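# Rotate steel cup half a turn under dial indicator

## Task

Rotate the steel cup that sits beneath the dial indicator by 180 degrees on its fixture, and release it once the rotation is complete.

## Robot and tools

Robot: two six-joint arms, left_arm and right_arm, each ending in a parallel two-finger gripper. Bases in the scene frame: left_arm at (-0.033, +0.330, 0) m, right_arm at (+0.003, -0.349, 0) m, both nearly unrotated. Joint ranges (rad), base to hand: waist -2.618 to 3.054, shoulder 0.000 to 3.142, elbow 0.000 to 3.142, wrist pitch -1.571 to 1.571, wrist yaw -1.571 to 1.571, wrist roll -2.094 to 2.094. An elbow cannot fully straighten.

Frames: the scene frame has its origin on the table surface midway between the arms, +z up, +x out across the table, and left_arm on the +y side. The arm names do not indicate left or right in any picture. Each gripper also has its own frame: fingers extend along its +z, and they open and close along its y. The reported end_effector_position is the point between the finger pads, roughly 1 cm short of the tips.

Tool execute_actions: argument "actions" is a list holding nothing, one action, or one wait; optional "pictures" (boolean) asks for camera images. An empty list commands nothing and just reports state with pictures. An action is {"rows": [...], "steps": n}: 1 to 15 rows, n from 6 to 15 (default 15), each step lasting 1/30 s; if rows run out, the final row repeats. A wait is {"steps": n} with n up to 300, counted from the previous result, so thinking time is included. A refused call moves nothing.

Each row has 14 numbers, all in [-1, 1]: dx, dy, dz, rx, ry, rz, opening for left_arm, then the same seven for right_arm, always both arms. dx to rz are an offset, in that gripper's own axes, from the gripper pose printed in the latest result showing it (before any such result, or in the second or later call within one reply, from the pose at the action's start). Every row is taken from that same reference, not added onto the prior row. Scale: 1.0 equals 0.6 m of translation or 180 degrees of rotation; rx, ry, rz form a single rotation vector. Opening is absolute, not an offset: +1 is fully open (0.094 m), -1 is closed. Zero offsets are not idle: they pull the arm back to its reference pose.

Each control step clips the commanded pose to within 70 mm and 16 degrees of the measured one, then damped inverse kinematics chases it, favouring position over orientation. After an action ends the arm only finishes its last clipped pose, so big offsets may need several actions; check the printed pose and send the remainder. A result is captured 6 steps before an action finishes; those 6 steps run while you are composing the next reply.

Tool move: "target" is one 14-number row with the same meaning and reference as above (offsets in gripper axes, absolute openings). "speed" is the top path speed in m/s, 0.002 to 0.5, default 0.25; rotation is capped at twice that value in rad/s. Both grippers follow straight paths ending together, lasting 0.5 to 10 s (cut off at 10 s). Paths ignore obstacles and the other arm. Openings are sent at the start. The result adds a "move:" line giving the ending (done, off_target, moving, held, fault) and any limits: paced means the pose was clipped; held means a safety check blocked steps, after which the arm may surge faster than speed. Distance of each gripper from its target is also shown, with pictures, but no per-step readings.

Tool wait: "seconds" from 0 to 10; sends nothing new. Tool zoom_image: "camera" is cam_high, cam_low, cam_left_wrist or cam_right_wrist; "region" is [x0, y0, x1, y1] in pixels of that camera's latest 504x504 image, top-left origin, at most 504 by 504. Tool read_manual: optional "section", only "licences"; it just returns licence text. Tool finished_scene: "scene" is the current scene's number; it ends and grades the scene irreversibly, so the cup must already be turned and released. Replying with no tool call ends everything.

Reading results: the state line gives each gripper's position (m) and quaternion (wxyz) in the scene frame; at long reach the printed position may be inaccurate. grip_measured reports finger opening on the command scale; the final Joint positions value is the opening in metres; readings may be off by about 1 mm. "pose unreachable" means a clearance check altered or blocked that arm's command; HELD marks steps not fully sent. A "Hand target" line appears only when nothing is pending and shows where the controller is driving each gripper. MOTOR HOT warns from 75 °C; OVER-TEMPERATURE FAULT marks a stop at 90 °C (10 s halt) or 100 °C (arm goes limp and falls). FAULT lines can cut short waits or moves.

Practical notes: arms tend to end a centimetre or more low and can sink with repeated zero offsets; to hold an arm still, send the offset back to its desired pose in the first call of a reply and zeros afterwards, aiming higher if it keeps sagging. To grasp, command an opening roughly 0.03 below grip_measured; less grips more gently. Pads exert about 50 to 62 N, briefly more on contact, less on parts under 2 mm thick. Faster contact and targets set deeper past the contact press harder, so approach slowly. Occasional external tugs or pushes may occur. Keep the arms from colliding or pushing each other, do not knock anything off the table, and avoid drops, slips, slams and forceful shoves.

Cameras: cam_high and cam_low are fixed pinhole cameras; cam_left_wrist and cam_right_wrist are fisheye cameras on the hands. Their calibration (K, distortion, T_world_to_cam) is given per camera and may be off by a few degrees and millimetres.

Each tool is called after ">>>" as name([rows], argument=value, ...), one row to a line, values as JSON.

## Session

I'll start by looking at the scene.

>>> execute_actions(actions=[])

Scene clock: 0.00 s of 4800.00 s.
left_arm: end_effector_position=(+0.5318, +0.5125, +0.1053) grip_measured=+1.000 end_effector_quat_wxyz=(-0.123, +0.259, +0.752, +0.594) | right_arm: end_effector_position=(+0.2975, +0.1357, +0.3212) grip_measured=+1.000 end_effector_quat_wxyz=(-0.009, +0.119, +0.863, +0.491)
Joint positions: left_arm=[ 0.001  2.694  2.381 -0.764 -1.266  1.051  0.094] | right_arm=[ 0.941  2.067  2.251 -0.808 -0.487  1.401  0.094]
Joint velocities: left_arm=[ 0.002  0.042 -0.007  0.007  0.007 -0.022  0.   ] | right_arm=[-0.017 -0.002 -0.002  0.037  0.007 -0.007  0.   ]
Motor temperatures (°C, as the motors report them): left_arm=[21 22 22 21 22 22] | right_arm=[23 24 22 23 21 20]
Hand target (left_arm): +0.533, +0.513, +0.124; -0.111, +0.243, +0.752, +0.603
Hand target (right_arm): +0.296, +0.134, +0.341; +0.005, +0.105, +0.854, +0.510

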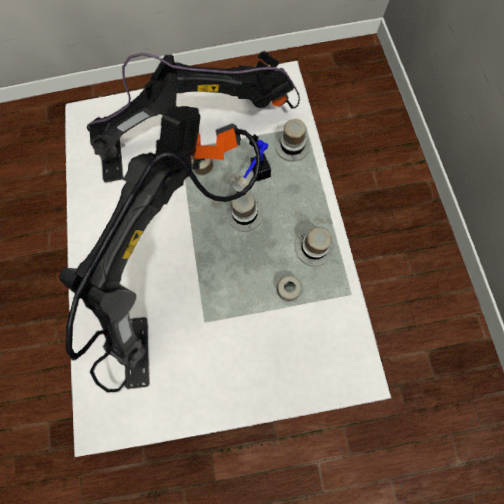

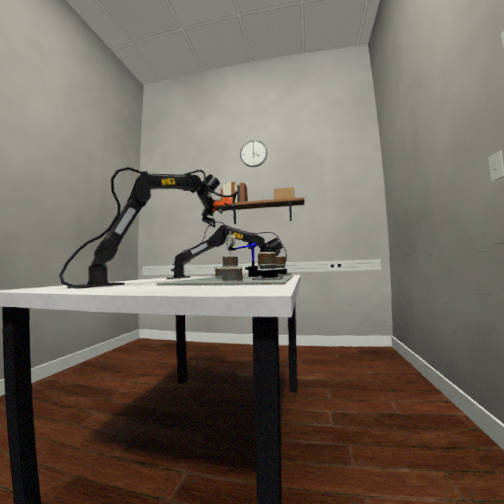

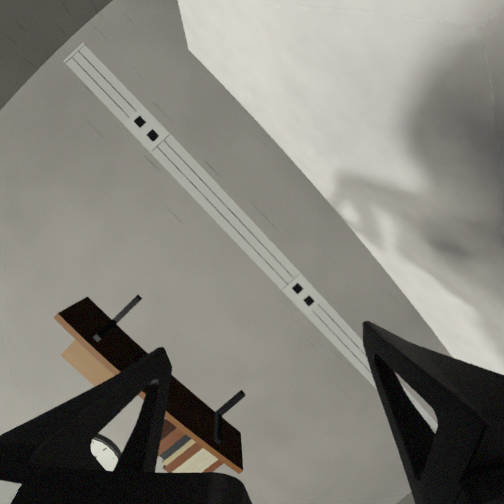

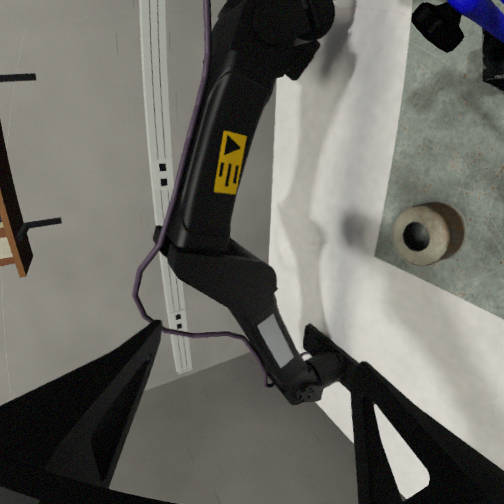

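>>> zoom_image(camera="cam_high", region=[170, 100, 370, 320])

>>> zoom_image(camera="cam_low", region=[150, 200, 320, 300])

Region (170, 100, 370, 320) of cam_high's 504x504 image, scaled by 2.291, with more detail than that image has; it fills the left 458 columns of this view, and the rest is white.

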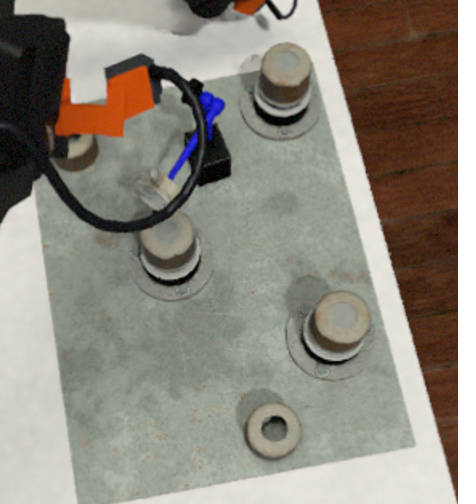

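Region (150, 200, 320, 300) of cam_low's 504x504 image, scaled by 2.965, with more detail than that image has; it fills the top 296 rows of this view, and the rest is white.

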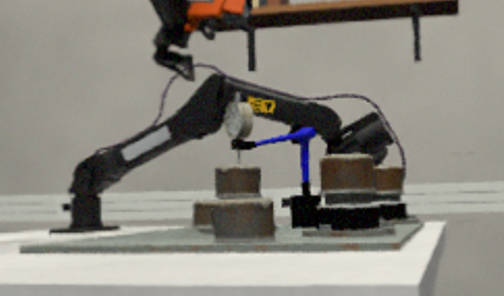

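>>> zoom_image(camera="cam_high", region=[215, 125, 295, 245])

>>> zoom_image(camera="cam_low", region=[205, 225, 295, 290])

Region (215, 125, 295, 245) of cam_high's 504x504 image, scaled by 4.200, with more detail than that image has.

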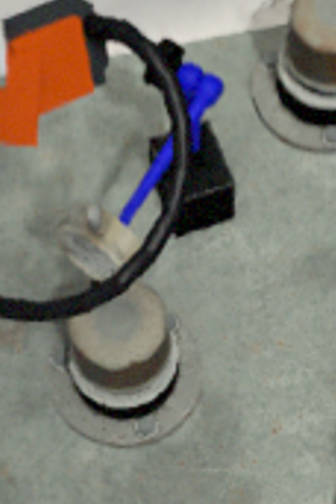

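Region (205, 225, 295, 290) of cam_low's 504x504 image, scaled by 5.600, with more detail than that image has.

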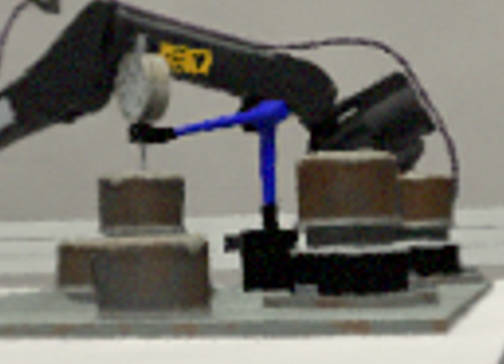

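>>> move(target=[0.361, -0.0403, -0.0851, 0, 0, 0, 1, -0.0858, -0.38, 0.0217, 0.2141, -0.4701, -0.2992, 1], speed=0.4)

Scene clock: 18.13 s of 4800.00 s.
left_arm: end_effector_position=(+0.3345, +0.5116, +0.1960) grip_measured=+1.000 end_effector_quat_wxyz=(-0.128, +0.268, +0.750, +0.590) | right_arm: end_effector_position=(+0.2989, +0.0238, +0.1123) grip_measured=+1.000 end_effector_quat_wxyz=(+0.700, +0.035, +0.712, -0.037)
Joint positions: left_arm=[ 0.01   1.758  1.225 -0.521 -1.255  1.096  0.094] | right_arm=[1.339 2.255 1.086 1.084 1.374 0.079 0.094]
Joint velocities: left_arm=[-0.007 -0.012 -0.007 -0.095 -0.081  0.081  0.   ] | right_arm=[ 0.007  0.017 -0.022  0.066 -0.051 -0.066  0.   ]
Motor temperatures (°C, as the motors report them): left_arm=[21 29 23 22 22 22] | right_arm=[23 28 24 27 21 20]
Hand target (left_arm): +0.330, +0.514, +0.203; -0.124, +0.259, +0.752, +0.594
Hand target (right_arm): +0.297, +0.025, +0.114; +0.703, +0.035, +0.710, -0.029
Off the commanded pose (left_arm): 0.010 m, 1 deg.
Off the commanded pose (right_arm): 0.003 m, 1 deg.
Kept back: nothing.
After step 90, 11.30 s passed at rest.
move: done
camera_calibration (this result's frames):
cam_left_wrist: T_world_to_cam=[[-0.680447, -0.0844687, -0.727913, 0.411728], [-0.717613, -0.124357, 0.685249, 0.214617], [-0.148403, 0.988636, 0.0240024, -0.33802], [0, 0, 0, 1]] pos_world=[0.384008, 0.395646, 0.160749]
cam_right_wrist: T_world_to_cam=[[-0.0672844, -0.96212, 0.264194, 0.0219231], [-0.524278, -0.191196, -0.829805, 0.296595], [0.848885, -0.194344, -0.491554, -0.0746749], [0, 0, 0, 1]] pos_world=[0.220364, 0.0632879, 0.203617]

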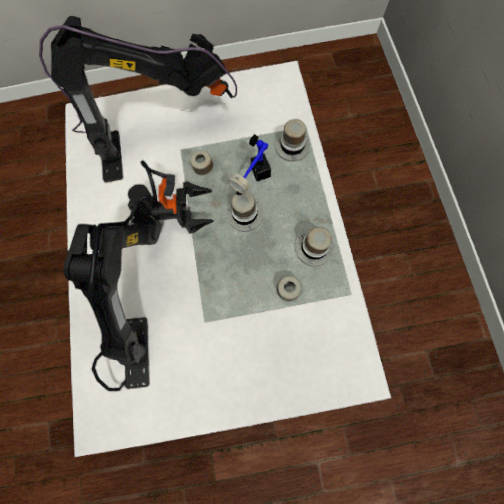

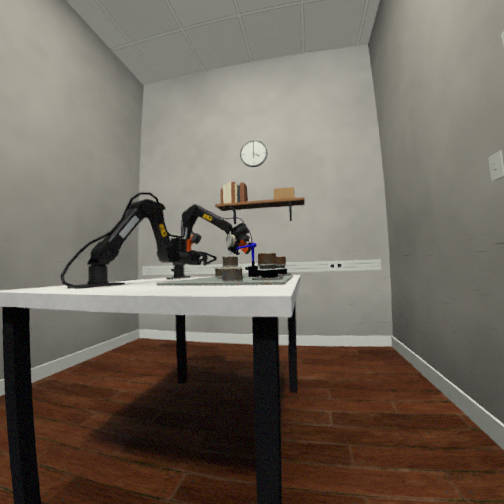

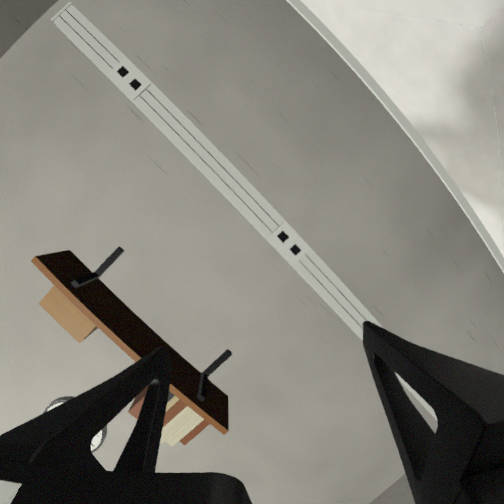

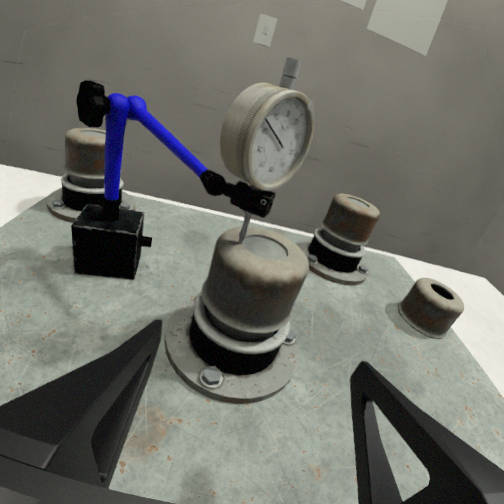

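>>> zoom_image(camera="cam_right_wrist", region=[150, 160, 370, 420])

>>> zoom_image(camera="cam_high", region=[150, 140, 290, 250])

>>> zoom_image(camera="cam_low", region=[160, 220, 270, 290])

Region (150, 160, 370, 420) of cam_right_wrist's 504x504 image, scaled by 1.938, with more detail than that image has; it fills the left 426 columns of this view, and the rest is white.

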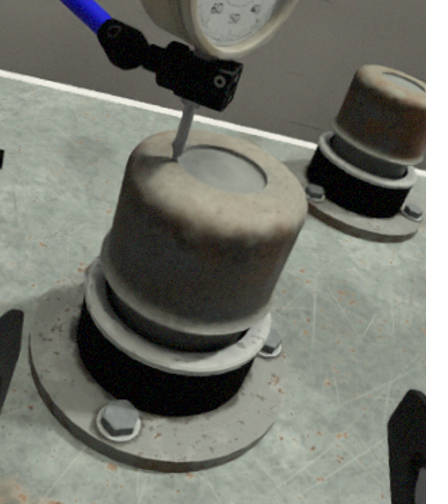

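Region (150, 140, 290, 250) of cam_high's 504x504 image, scaled by 3.600, with more detail than that image has; it fills the top 396 rows of this view, and the rest is white.

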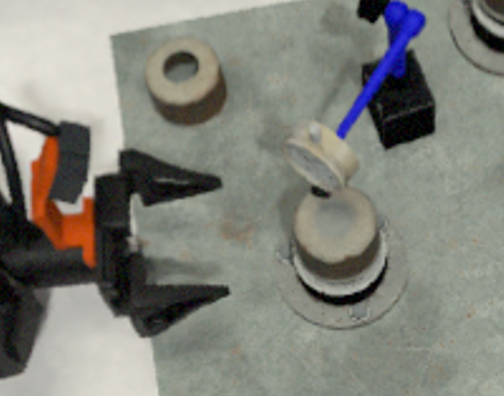

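Region (160, 220, 270, 290) of cam_low's 504x504 image, scaled by 4.582, with more detail than that image has; it fills the top 321 rows of this view, and the rest is white.

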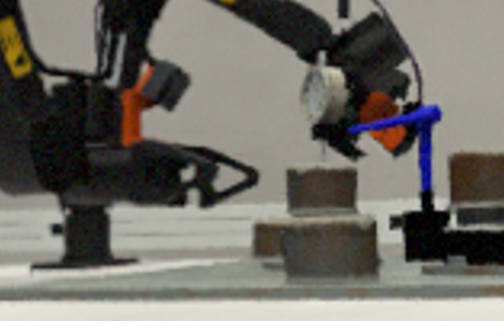

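>>> move(target=[0.0131, 0.006, -0.0003, -0.0011, 0.002, -0.0065, 1, 0.026, 0.0046, 0.1726, -0.0046, -0.0052, 0.0011, 1], speed=0.15)

Scene clock: 27.87 s of 4800.00 s.
left_arm: end_effector_position=(+0.3347, +0.5115, +0.1957) grip_measured=+1.000 end_effector_quat_wxyz=(-0.127, +0.269, +0.751, +0.590) | right_arm: end_effector_position=(+0.3984, +0.0115, +0.0831) grip_measured=+1.000 end_effector_quat_wxyz=(+0.699, +0.021, +0.714, -0.045)
Joint positions: left_arm=[ 0.01   1.758  1.225 -0.521 -1.253  1.096  0.094] | right_arm=[1.11  2.414 1.23  1.137 1.138 0.008 0.094]
Joint velocities: left_arm=[-0.007  0.022  0.012  0.007  0.007 -0.037  0.   ] | right_arm=[-0.007 -0.002 -0.012  0.022 -0.051 -0.037  0.   ]
Motor temperatures (°C, as the motors report them): left_arm=[21 28 23 22 22 22] | right_arm=[23 29 23 27 21 20]
Hand target (left_arm): +0.330, +0.514, +0.203; -0.124, +0.259, +0.752, +0.594
Hand target (right_arm): +0.402, +0.017, +0.095; +0.706, +0.030, +0.707, -0.031
Off the commanded pose (left_arm): 0.009 m, 1 deg.
Off the commanded pose (right_arm): 0.013 m, 2 deg.
Kept back: nothing.
After step 90, 5.50 s passed at rest.
move: off_target (right_arm)
camera_calibration (this result's frames):
cam_left_wrist: T_world_to_cam=[[-0.68049, -0.085034, -0.727807, 0.411909], [-0.717764, -0.122545, 0.685418, 0.214004], [-0.147473, 0.988813, 0.022356, -0.337969], [0, 0, 0, 1]] pos_world=[0.384063, 0.39544, 0.160663]
cam_right_wrist: T_world_to_cam=[[-0.0582313, -0.954224, 0.293368, 0.0183963], [-0.52767, -0.220041, -0.820455, 0.323125], [0.847451, -0.202578, -0.490703, -0.175264], [0, 0, 0, 1]] pos_world=[0.320103, 0.0531503, 0.17371]

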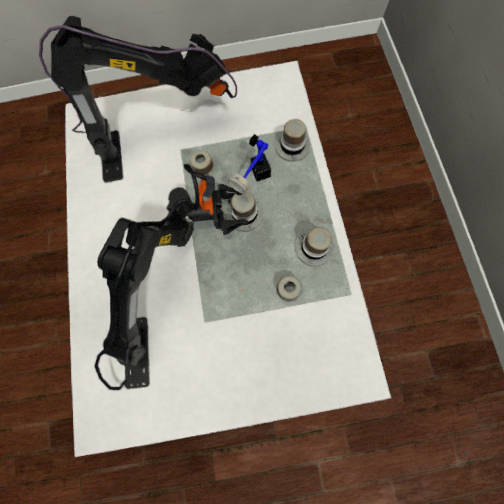

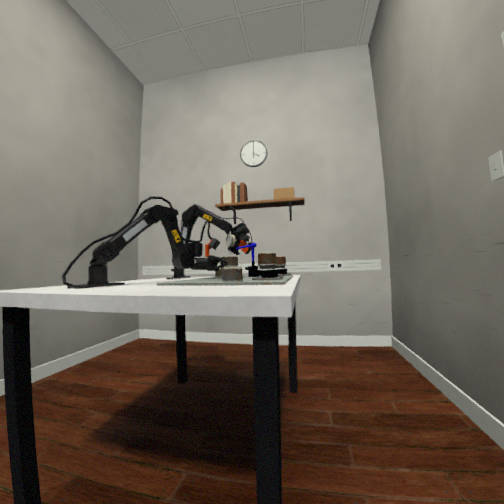

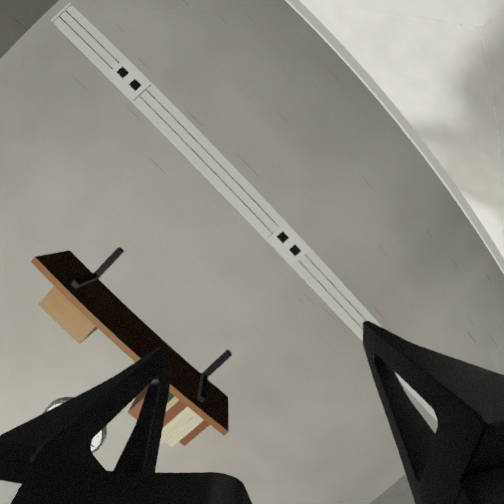

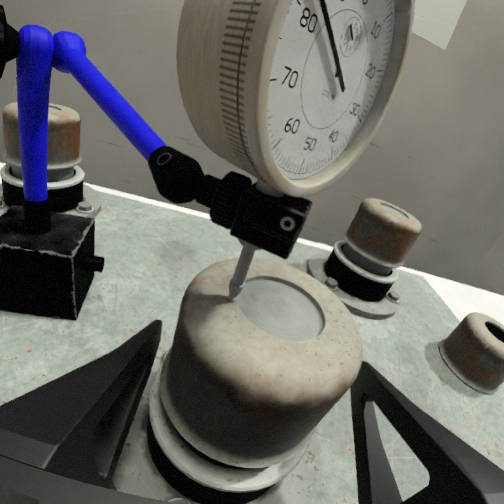

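>>> zoom_image(camera="cam_high", region=[190, 160, 290, 250])

>>> zoom_image(camera="cam_low", region=[180, 225, 270, 290])

>>> zoom_image(camera="cam_right_wrist", region=[100, 230, 440, 504])

Region (190, 160, 290, 250) of cam_high's 504x504 image, scaled by 5.040, with more detail than that image has; it fills the top 454 rows of this view, and the rest is white.

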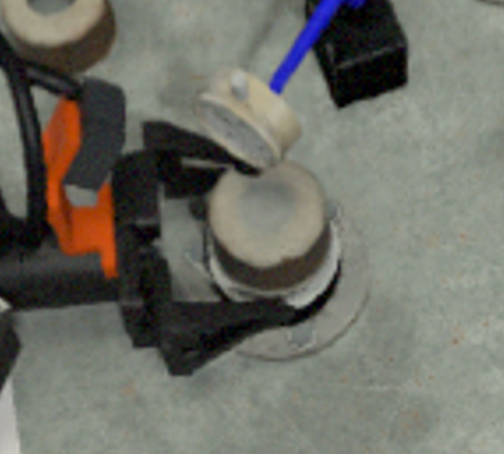

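Region (180, 225, 270, 290) of cam_low's 504x504 image, scaled by 5.600, with more detail than that image has.

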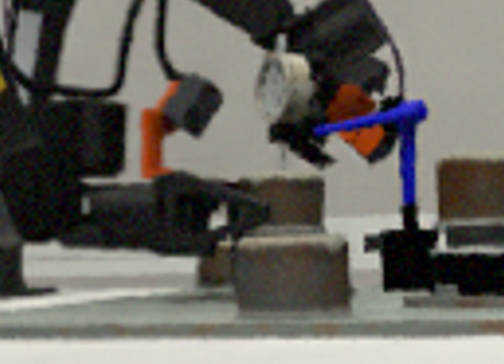

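Region (100, 230, 440, 504) of cam_right_wrist's 504x504 image, scaled by 1.482, with more detail than that image has; it fills the top 406 rows of this view, and the rest is white.

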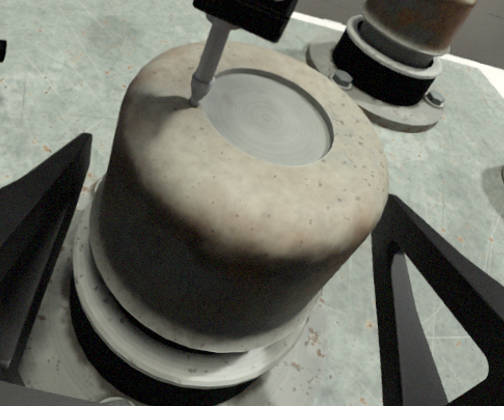

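>>> execute_actions([
  {"rows": [[0.0135, 0.0062, -0.0003, -0.0011, 0.002, -0.0065, 1, -0.0306, 0.0136, 0.004, -0.0019, -0.0066, 0.0111, 0.95], [0.0135, 0.0062, -0.0003, -0.0011, 0.002, -0.0065, 1, -0.0306, 0.0136, 0.004, -0.0019, -0.0066, 0.0111, 0.9], [0.0135, 0.0062, -0.0003, -0.0011, 0.002, -0.0065, 1, -0.0306, 0.0136, 0.004, -0.0019, -0.0066, 0.0111, 0.85], [0.0135, 0.0062, -0.0003, -0.0011, 0.002, -0.0065, 1, -0.0306, 0.0136, 0.004, -0.0019, -0.0066, 0.0111, 0.8], [0.0135, 0.0062, -0.0003, -0.0011, 0.002, -0.0065, 1, -0.0306, 0.0136, 0.004, -0.0019, -0.0066, 0.0111, 0.76], [0.0135, 0.0062, -0.0003, -0.0011, 0.002, -0.0065, 1, -0.0306, 0.0136, 0.004, -0.0019, -0.0066, 0.0111, 0.72]], "steps": 15},
], pictures=false)

>>> execute_actions([
  {"steps": 12},
], pictures=true)

Scene clock: 31.90 s of 4800.00 s.
left_arm: end_effector_position=(+0.3347, +0.5115, +0.1957) grip_measured=+1.000 end_effector_quat_wxyz=(-0.127, +0.269, +0.751, +0.590) | right_arm: end_effector_position=(+0.3997, +0.0139, +0.0864) grip_measured=+0.722 end_effector_quat_wxyz=(+0.700, +0.024, +0.712, -0.041)
Joint positions: left_arm=[ 0.01   1.758  1.225 -0.521 -1.253  1.096  0.094] | right_arm=[1.11  2.414 1.242 1.136 1.136 0.008 0.081]
Joint velocities: left_arm=[ 0.007 -0.002 -0.022 -0.007  0.066  0.051  0.   ] | right_arm=[ 0.007 -0.017  0.012 -0.095  0.037  0.007  0.002]
Motor temperatures (°C, as the motors report them): left_arm=[21 28 23 22 22 22] | right_arm=[23 29 24 28 21 20]
Steps of this call (steps 1 to 90: nothing new was sent; then 0.73 s passed at rest; steps 91 to 99: the first 9 steps of this action). Readings (end_effector_position):
91: left_arm (+0.3347, +0.5115, +0.1957) | right_arm (+0.3986, +0.0120, +0.0834)
92: left_arm (+0.3347, +0.5115, +0.1957) | right_arm (+0.3988, +0.0124, +0.0839)
94: left_arm (+0.3347, +0.5115, +0.1957) | right_arm (+0.3994, +0.0134, +0.0855)
98: left_arm (+0.3347, +0.5115, +0.1957) | right_arm (+0.3997, +0.0139, +0.0864)
99: the state above

Scene clock: 32.30 s of 4800.00 s.
left_arm: end_effector_position=(+0.3347, +0.5115, +0.1957) grip_measured=+1.000 end_effector_quat_wxyz=(-0.127, +0.269, +0.751, +0.590) | right_arm: end_effector_position=(+0.3997, +0.0139, +0.0864) grip_measured=+0.722 end_effector_quat_wxyz=(+0.700, +0.024, +0.712, -0.041)
Joint positions: left_arm=[ 0.01   1.758  1.225 -0.521 -1.253  1.096  0.094] | right_arm=[1.11  2.414 1.242 1.136 1.136 0.008 0.081]
Joint velocities: left_arm=[-0.007 -0.007 -0.012 -0.037 -0.051  0.037  0.   ] | right_arm=[-0.002 -0.017 -0.002  0.007 -0.007  0.007 -0.001]
Motor temperatures (°C, as the motors report them): left_arm=[21 28 23 22 22 22] | right_arm=[23 29 24 28 21 20]
Hand target (left_arm): +0.330, +0.514, +0.203; -0.123, +0.259, +0.752, +0.593
Hand target (right_arm): +0.402, +0.020, +0.101; +0.707, +0.031, +0.706, -0.031
Off the commanded pose (left_arm): 0.009 m, 1 deg.
Off the commanded pose (right_arm): 0.016 m, 2 deg.
Kept back: nothing.
Steps of this call (steps 1 to 6: the last 6 steps of your previous action; steps 7 to 12: nothing new was sent). Readings (end_effector_position):
1: left_arm (+0.3347, +0.5115, +0.1957) | right_arm (+0.3997, +0.0139, +0.0864)
2: left_arm (+0.3347, +0.5115, +0.1957) | right_arm (+0.3997, +0.0139, +0.0864)
4: left_arm (+0.3347, +0.5115, +0.1957) | right_arm (+0.3997, +0.0139, +0.0864)
8: left_arm (+0.3347, +0.5115, +0.1957) | right_arm (+0.3997, +0.0139, +0.0864)
12: the state above
camera_calibration (this result's frames):
cam_left_wrist: T_world_to_cam=[[-0.68049, -0.085034, -0.727807, 0.411909], [-0.717764, -0.122545, 0.685418, 0.214004], [-0.147473, 0.988813, 0.022356, -0.337969], [0, 0, 0, 1]] pos_world=[0.384063, 0.39544, 0.160663]
cam_right_wrist: T_world_to_cam=[[-0.0582555, -0.956895, 0.284532, 0.0206218], [-0.523122, -0.213491, -0.825085, 0.32548], [0.850264, -0.196911, -0.488136, -0.175682], [0, 0, 0, 1]] pos_world=[0.320843, 0.0546263, 0.176924]

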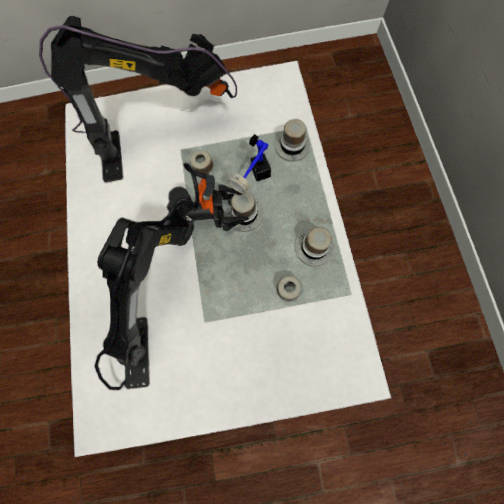

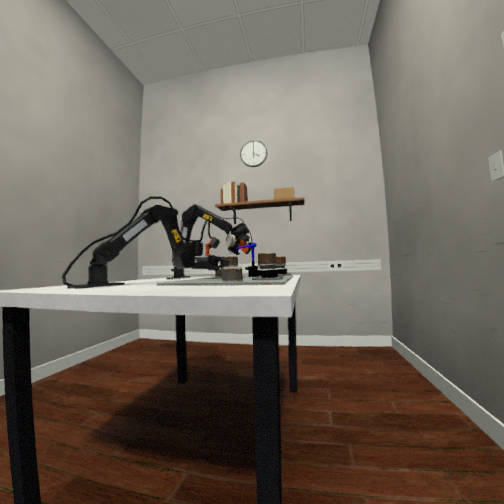

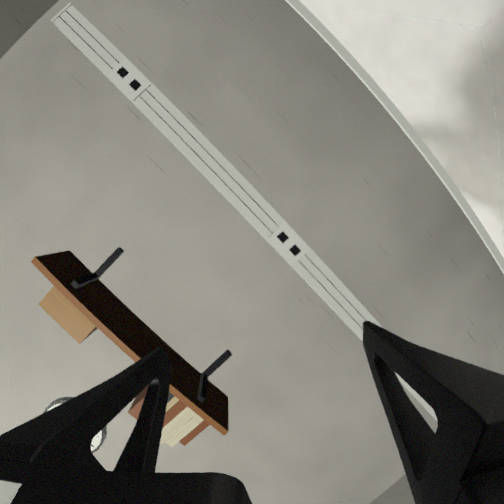

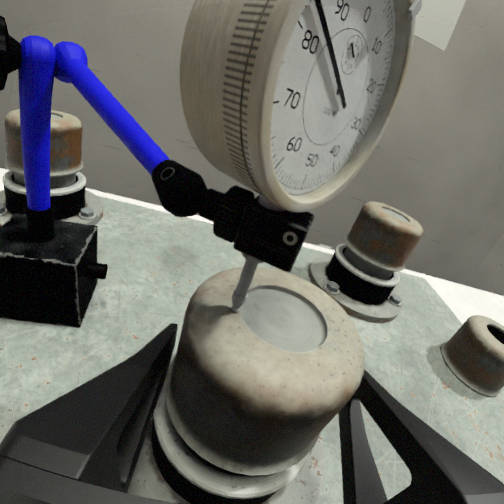

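>>> execute_actions([
  {"rows": [[0.0135, 0.0062, -0.0003, -0.0011, 0.002, -0.0065, 1, -0.022, 0.008, 0.002, -0.0015, -0.005, 0.008, 0.68], [0.0135, 0.0062, -0.0003, -0.0011, 0.002, -0.0065, 1, -0.022, 0.008, 0.002, -0.0015, -0.005, 0.008, 0.64], [0.0135, 0.0062, -0.0003, -0.0011, 0.002, -0.0065, 1, -0.022, 0.008, 0.002, -0.0015, -0.005, 0.008, 0.61], [0.0135, 0.0062, -0.0003, -0.0011, 0.002, -0.0065, 1, -0.022, 0.008, 0.002, -0.0015, -0.005, 0.008, 0.58], [0.0135, 0.0062, -0.0003, -0.0011, 0.002, -0.0065, 1, -0.022, 0.008, 0.002, -0.0015, -0.005, 0.008, 0.55], [0.0135, 0.0062, -0.0003, -0.0011, 0.002, -0.0065, 1, -0.022, 0.008, 0.002, -0.0015, -0.005, 0.008, 0.52], [0.0135, 0.0062, -0.0003, -0.0011, 0.002, -0.0065, 1, -0.022, 0.008, 0.002, -0.0015, -0.005, 0.008, 0.49], [0.0135, 0.0062, -0.0003, -0.0011, 0.002, -0.0065, 1, -0.022, 0.008, 0.002, -0.0015, -0.005, 0.008, 0.46], [0.0135, 0.0062, -0.0003, -0.0011, 0.002, -0.0065, 1, -0.022, 0.008, 0.002, -0.0015, -0.005, 0.008, 0.44]], "steps": 15},
], pictures=false)

>>> execute_actions([
  {"steps": 9},
], pictures=true)

Scene clock: 34.20 s of 4800.00 s.
left_arm: end_effector_position=(+0.3347, +0.5115, +0.1957) grip_measured=+1.000 end_effector_quat_wxyz=(-0.127, +0.269, +0.751, +0.590) | right_arm: end_effector_position=(+0.3999, +0.0157, +0.0864) grip_measured=+0.472 end_effector_quat_wxyz=(+0.701, +0.021, +0.712, -0.038)
Joint positions: left_arm=[ 0.01   1.758  1.225 -0.521 -1.253  1.096  0.094] | right_arm=[1.11  2.414 1.242 1.136 1.126 0.008 0.069]
Joint velocities: left_arm=[ 0.002  0.002  0.012 -0.037 -0.037  0.037  0.   ] | right_arm=[-0.002 -0.002  0.007 -0.007  0.007 -0.037 -0.001]
Motor temperatures (°C, as the motors report them): left_arm=[21 28 23 22 22 22] | right_arm=[23 29 24 28 21 20]
Steps of this call (steps 1 to 48: nothing new was sent; steps 49 to 57: the first 9 steps of this action). Readings (end_effector_position):
49: left_arm (+0.3347, +0.5115, +0.1957) | right_arm (+0.3997, +0.0139, +0.0864)
50: left_arm (+0.3347, +0.5115, +0.1957) | right_arm (+0.3997, +0.0140, +0.0864)
52: left_arm (+0.3347, +0.5115, +0.1957) | right_arm (+0.3998, +0.0146, +0.0863)
56: left_arm (+0.3347, +0.5115, +0.1957) | right_arm (+0.3999, +0.0157, +0.0864)
57: the state above

Scene clock: 34.50 s of 4800.00 s.
left_arm: end_effector_position=(+0.3347, +0.5115, +0.1957) grip_measured=+1.000 end_effector_quat_wxyz=(-0.127, +0.269, +0.751, +0.590) | right_arm: end_effector_position=(+0.3999, +0.0157, +0.0864) grip_measured=+0.472 end_effector_quat_wxyz=(+0.701, +0.021, +0.712, -0.038)
Joint positions: left_arm=[ 0.01   1.758  1.225 -0.521 -1.253  1.096  0.094] | right_arm=[1.11  2.414 1.242 1.136 1.126 0.008 0.069]
Joint velocities: left_arm=[-0.002 -0.007 -0.002 -0.022 -0.007 -0.037  0.   ] | right_arm=[-0.007 -0.007  0.007  0.007  0.007  0.007 -0.   ]
Motor temperatures (°C, as the motors report them): left_arm=[21 28 23 22 22 22] | right_arm=[23 29 24 28 21 20]
Hand target (left_arm): +0.330, +0.514, +0.203; -0.123, +0.259, +0.752, +0.593
Hand target (right_arm): +0.401, +0.019, +0.099; +0.706, +0.031, +0.707, -0.031
Off the commanded pose (left_arm): 0.009 m, 1 deg.
Off the commanded pose (right_arm): 0.014 m, 2 deg.
Kept back: nothing.
Steps of this call (steps 1 to 6: the last 6 steps of your previous action; steps 7 to 9: nothing new was sent). Readings (end_effector_position):
1: left_arm (+0.3347, +0.5115, +0.1957) | right_arm (+0.3999, +0.0157, +0.0864)
2: left_arm (+0.3347, +0.5115, +0.1957) | right_arm (+0.3999, +0.0157, +0.0864)
4: left_arm (+0.3347, +0.5115, +0.1957) | right_arm (+0.3999, +0.0157, +0.0864)
8: left_arm (+0.3347, +0.5115, +0.1957) | right_arm (+0.3999, +0.0157, +0.0864)
9: the state above
camera_calibration (this result's frames):
cam_left_wrist: T_world_to_cam=[[-0.68049, -0.085034, -0.727807, 0.411909], [-0.717764, -0.122545, 0.685418, 0.214004], [-0.147473, 0.988813, 0.022356, -0.337969], [0, 0, 0, 1]] pos_world=[0.384063, 0.39544, 0.160663]
cam_right_wrist: T_world_to_cam=[[-0.0487334, -0.95757, 0.284049, 0.0185623], [-0.521082, -0.218244, -0.825132, 0.325198], [0.852114, -0.188224, -0.488337, -0.176327], [0, 0, 0, 1]] pos_world=[0.32061, 0.0555582, 0.176952]

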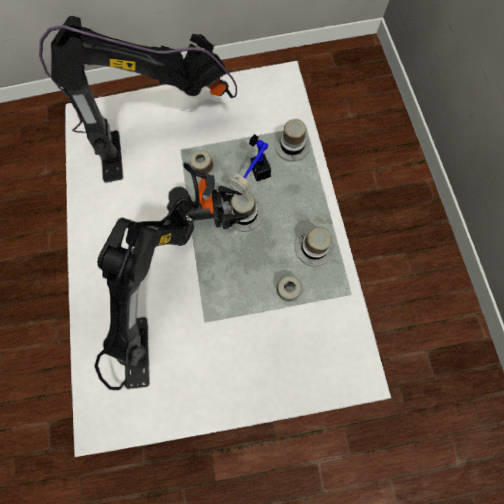

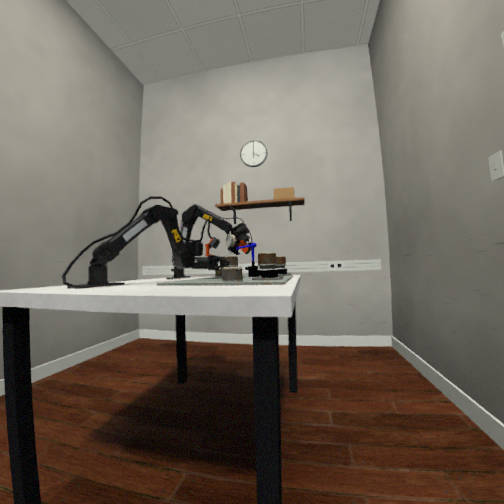

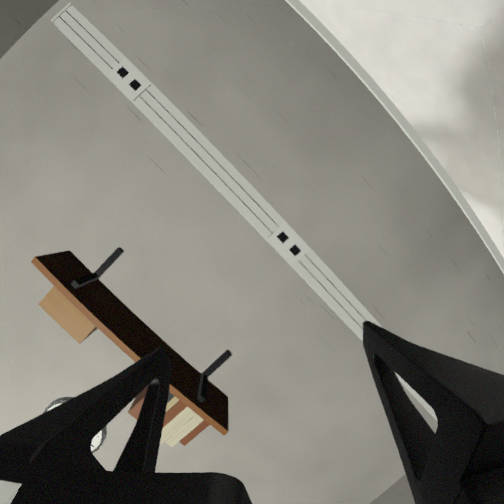

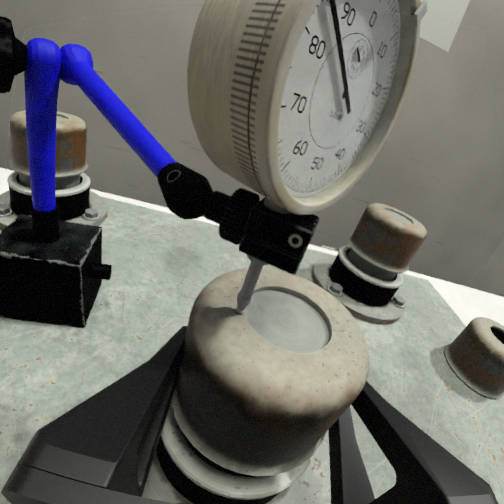

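>>> zoom_image(camera="cam_right_wrist", region=[160, 250, 390, 480])

>>> zoom_image(camera="cam_high", region=[210, 170, 280, 240])

Region (160, 250, 390, 480) of cam_right_wrist's 504x504 image, scaled by 2.191, with more detail than that image has.

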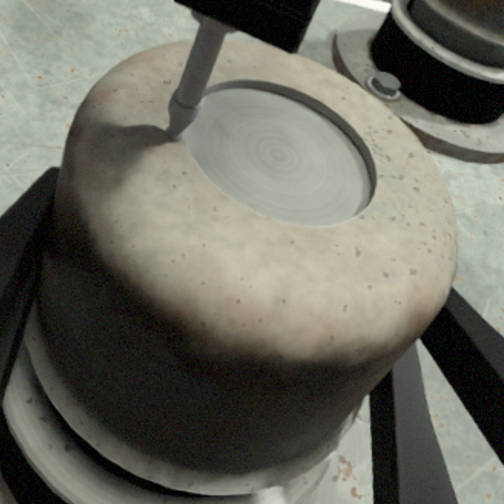

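Region (210, 170, 280, 240) of cam_high's 504x504 image, scaled by 7.200, with more detail than that image has.

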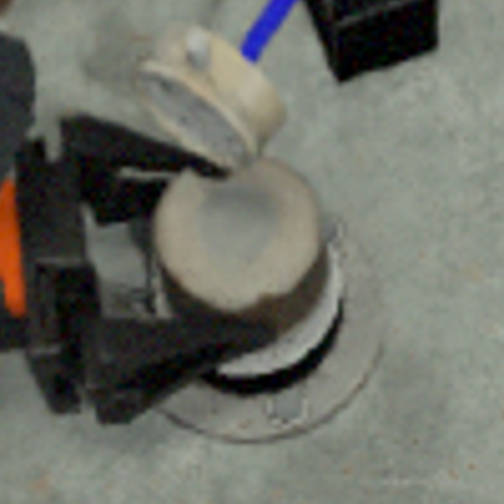

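>>> move(target=[0.0135, 0.0062, -0.0003, -0.0011, 0.002, -0.0065, 1, -0.016, 0.0018, -0.0003, -0.5377, -0.0102, 0.0019, 0.44], speed=0.3)

Scene clock: 40.50 s of 4800.00 s.
left_arm: end_effector_position=(+0.3349, +0.5113, +0.1953) grip_measured=+1.000 end_effector_quat_wxyz=(-0.127, +0.269, +0.751, +0.589) | right_arm: end_effector_position=(+0.4016, +0.0195, +0.0873) grip_measured=+0.472 end_effector_quat_wxyz=(-0.500, +0.509, -0.495, -0.496)
Joint positions: left_arm=[ 0.01   1.758  1.225 -0.521 -1.25   1.096  0.094] | right_arm=[ 0.507  2.43   1.269  1.142 -1.138 -0.035  0.069]
Joint velocities: left_arm=[-0.002  0.002 -0.002 -0.037  0.081 -0.037  0.   ] | right_arm=[-0.007 -0.002  0.012 -0.051 -0.022 -0.007  0.001]
Motor temperatures (°C, as the motors report them): left_arm=[21 28 23 22 22 22] | right_arm=[23 30 24 28 21 20]
Hand target (left_arm): +0.330, +0.514, +0.203; -0.123, +0.259, +0.752, +0.593
Hand target (right_arm): +0.404, +0.019, +0.096; +0.491, -0.510, +0.491, +0.507
Off the commanded pose (left_arm): 0.009 m, 1 deg.
Off the commanded pose (right_arm): 0.009 m, 2 deg.
Kept back: nothing.
move: done
camera_calibration (this result's frames):
cam_left_wrist: T_world_to_cam=[[-0.680551, -0.085825, -0.727657, 0.412161], [-0.717973, -0.120007, 0.685648, 0.213146], [-0.146169, 0.989056, 0.0200507, -0.337896], [0, 0, 0, 1]] pos_world=[0.38414, 0.395151, 0.160543]
cam_right_wrist: T_world_to_cam=[[0.959985, 0.0365194, 0.277661, -0.401866], [0.259012, -0.492819, -0.830688, 0.0202575], [0.1065, 0.869365, -0.482557, 0.10167], [0, 0, 0, 1]] pos_world=[0.369711, -0.0637289, 0.177472]

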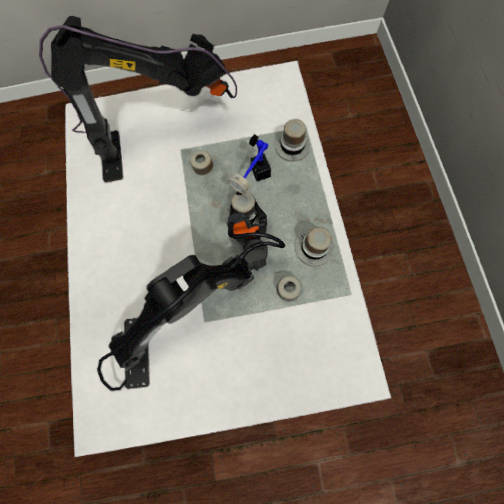

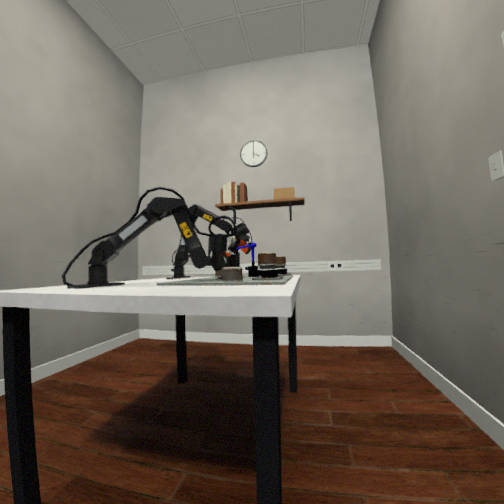

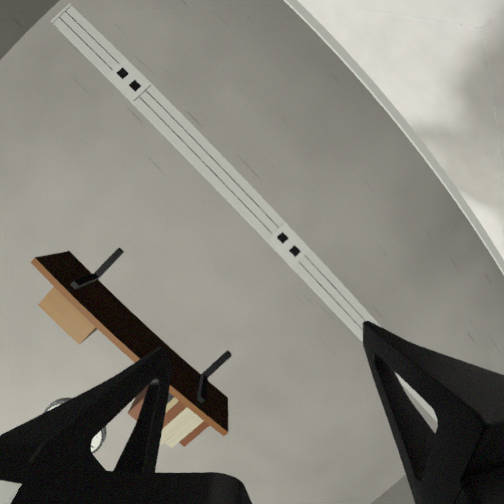

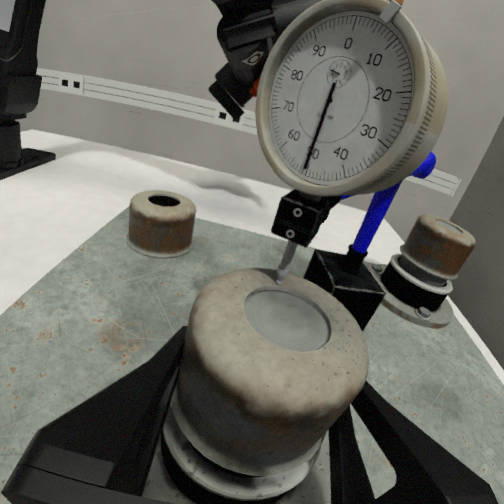

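>>> zoom_image(camera="cam_right_wrist", region=[160, 250, 390, 480])

Region (160, 250, 390, 480) of cam_right_wrist's 504x504 image, scaled by 2.191, with more detail than that image has.

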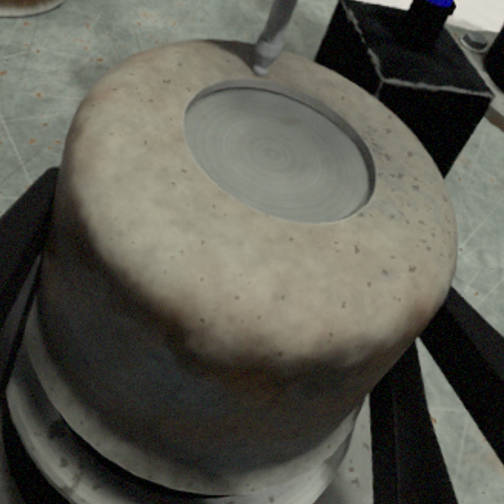

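>>> move(target=[0.0143, 0.0067, -0.0002, -0.0011, 0.002, -0.0065, 1, -0.0228, -0.0011, 0.0023, 0.47, 0.002, 0.0065, 1], speed=0.35)

Scene clock: 45.93 s of 4800.00 s.
left_arm: end_effector_position=(+0.3351, +0.5112, +0.1950) grip_measured=+1.000 end_effector_quat_wxyz=(-0.126, +0.270, +0.752, +0.588) | right_arm: end_effector_position=(+0.3982, +0.0142, +0.0928) grip_measured=+1.000 end_effector_quat_wxyz=(+0.701, -0.049, +0.711, +0.027)
Joint positions: left_arm=[ 0.01   1.758  1.225 -0.521 -1.248  1.096  0.094] | right_arm=[ 1.069  2.329  1.083  1.221  0.894 -0.011  0.094]
Joint velocities: left_arm=[-0.002 -0.007  0.012  0.007 -0.007 -0.051  0.   ] | right_arm=[ 0.007 -0.007  0.002 -0.051  0.037 -0.007  0.   ]
Motor temperatures (°C, as the motors report them): left_arm=[21 27 23 22 22 22] | right_arm=[23 30 24 28 21 20]
Hand target (left_arm): +0.330, +0.514, +0.203; -0.123, +0.260, +0.753, +0.592
Hand target (right_arm): +0.399, +0.019, +0.101; +0.706, -0.036, +0.707, +0.037
Off the commanded pose (left_arm): 0.010 m, 1 deg.
Off the commanded pose (right_arm): 0.011 m, 2 deg.
Kept back: nothing.
move: off_target (right_arm)
camera_calibration (this result's frames):
cam_left_wrist: T_world_to_cam=[[-0.680605, -0.0865027, -0.727526, 0.412377], [-0.718149, -0.117831, 0.685842, 0.212411], [-0.145052, 0.989259, 0.0180744, -0.337832], [0, 0, 0, 1]] pos_world=[0.384205, 0.394903, 0.160441]
cam_right_wrist: T_world_to_cam=[[0.133751, -0.947925, 0.289049, -0.0580568], [-0.469879, -0.31746, -0.82367, 0.31017], [0.872539, -0.0256512, -0.487871, -0.182527], [0, 0, 0, 1]] pos_world=[0.31277, 0.0387511, 0.18321]

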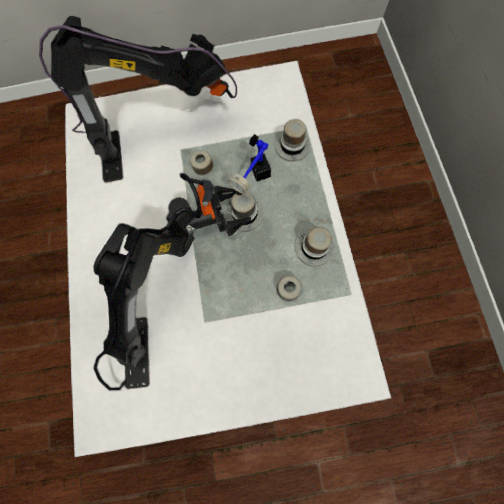

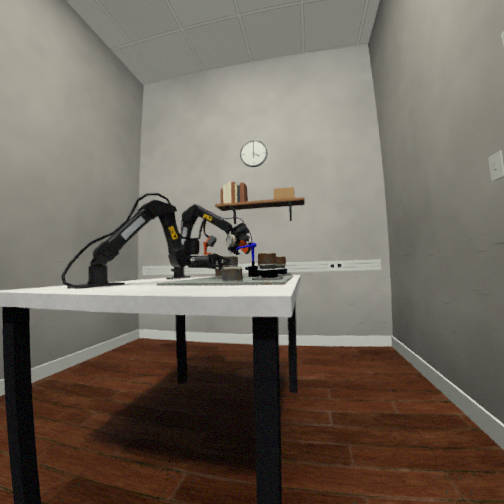

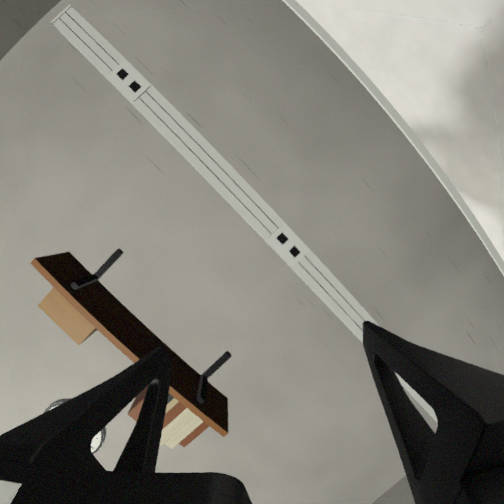

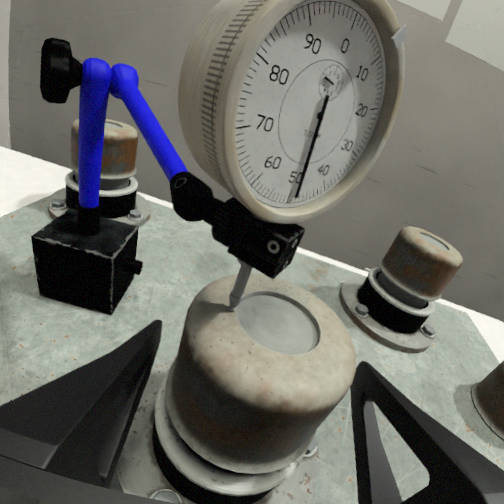

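>>> zoom_image(camera="cam_right_wrist", region=[150, 250, 380, 480])

>>> zoom_image(camera="cam_right_wrist", region=[210, 0, 420, 230])

>>> zoom_image(camera="cam_high", region=[200, 165, 280, 245])

Region (150, 250, 380, 480) of cam_right_wrist's 504x504 image, scaled by 2.191, with more detail than that image has.

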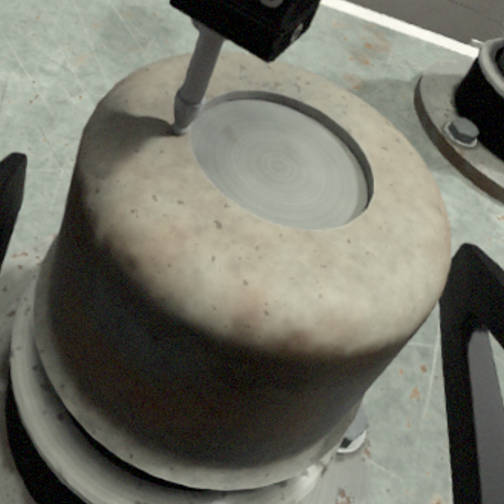

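Region (210, 0, 420, 230) of cam_right_wrist's 504x504 image, scaled by 2.191, with more detail than that image has; it fills the left 460 columns of this view, and the rest is white.

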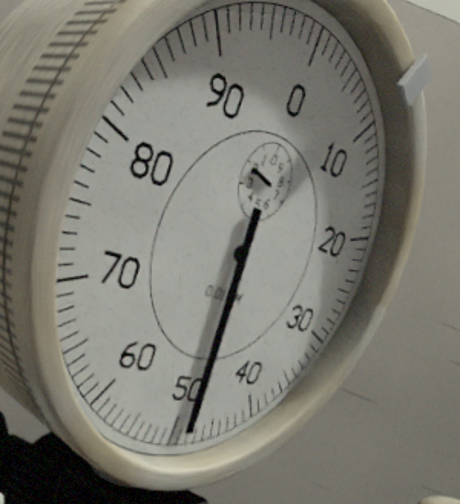

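Region (200, 165, 280, 245) of cam_high's 504x504 image, scaled by 6.300, with more detail than that image has.

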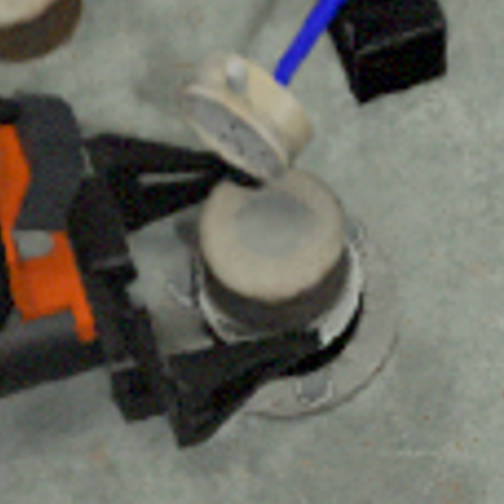

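>>> zoom_image(camera="cam_right_wrist", region=[260, 270, 370, 380])

Region (260, 270, 370, 380) of cam_right_wrist's 504x504 image, scaled by 4.582, with more detail than that image has.

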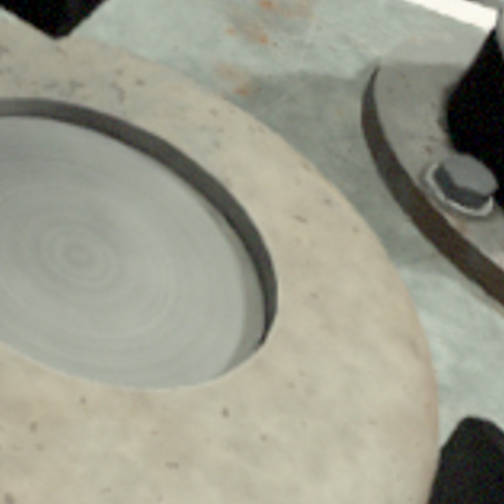

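>>> zoom_image(camera="cam_right_wrist", region=[190, 300, 360, 430])

Region (190, 300, 360, 430) of cam_right_wrist's 504x504 image, scaled by 2.965, with more detail than that image has; it fills the top 385 rows of this view, and the rest is white.

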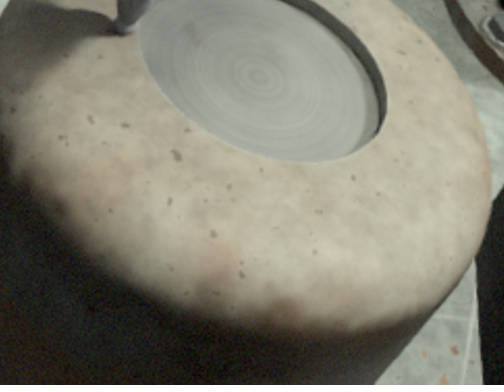

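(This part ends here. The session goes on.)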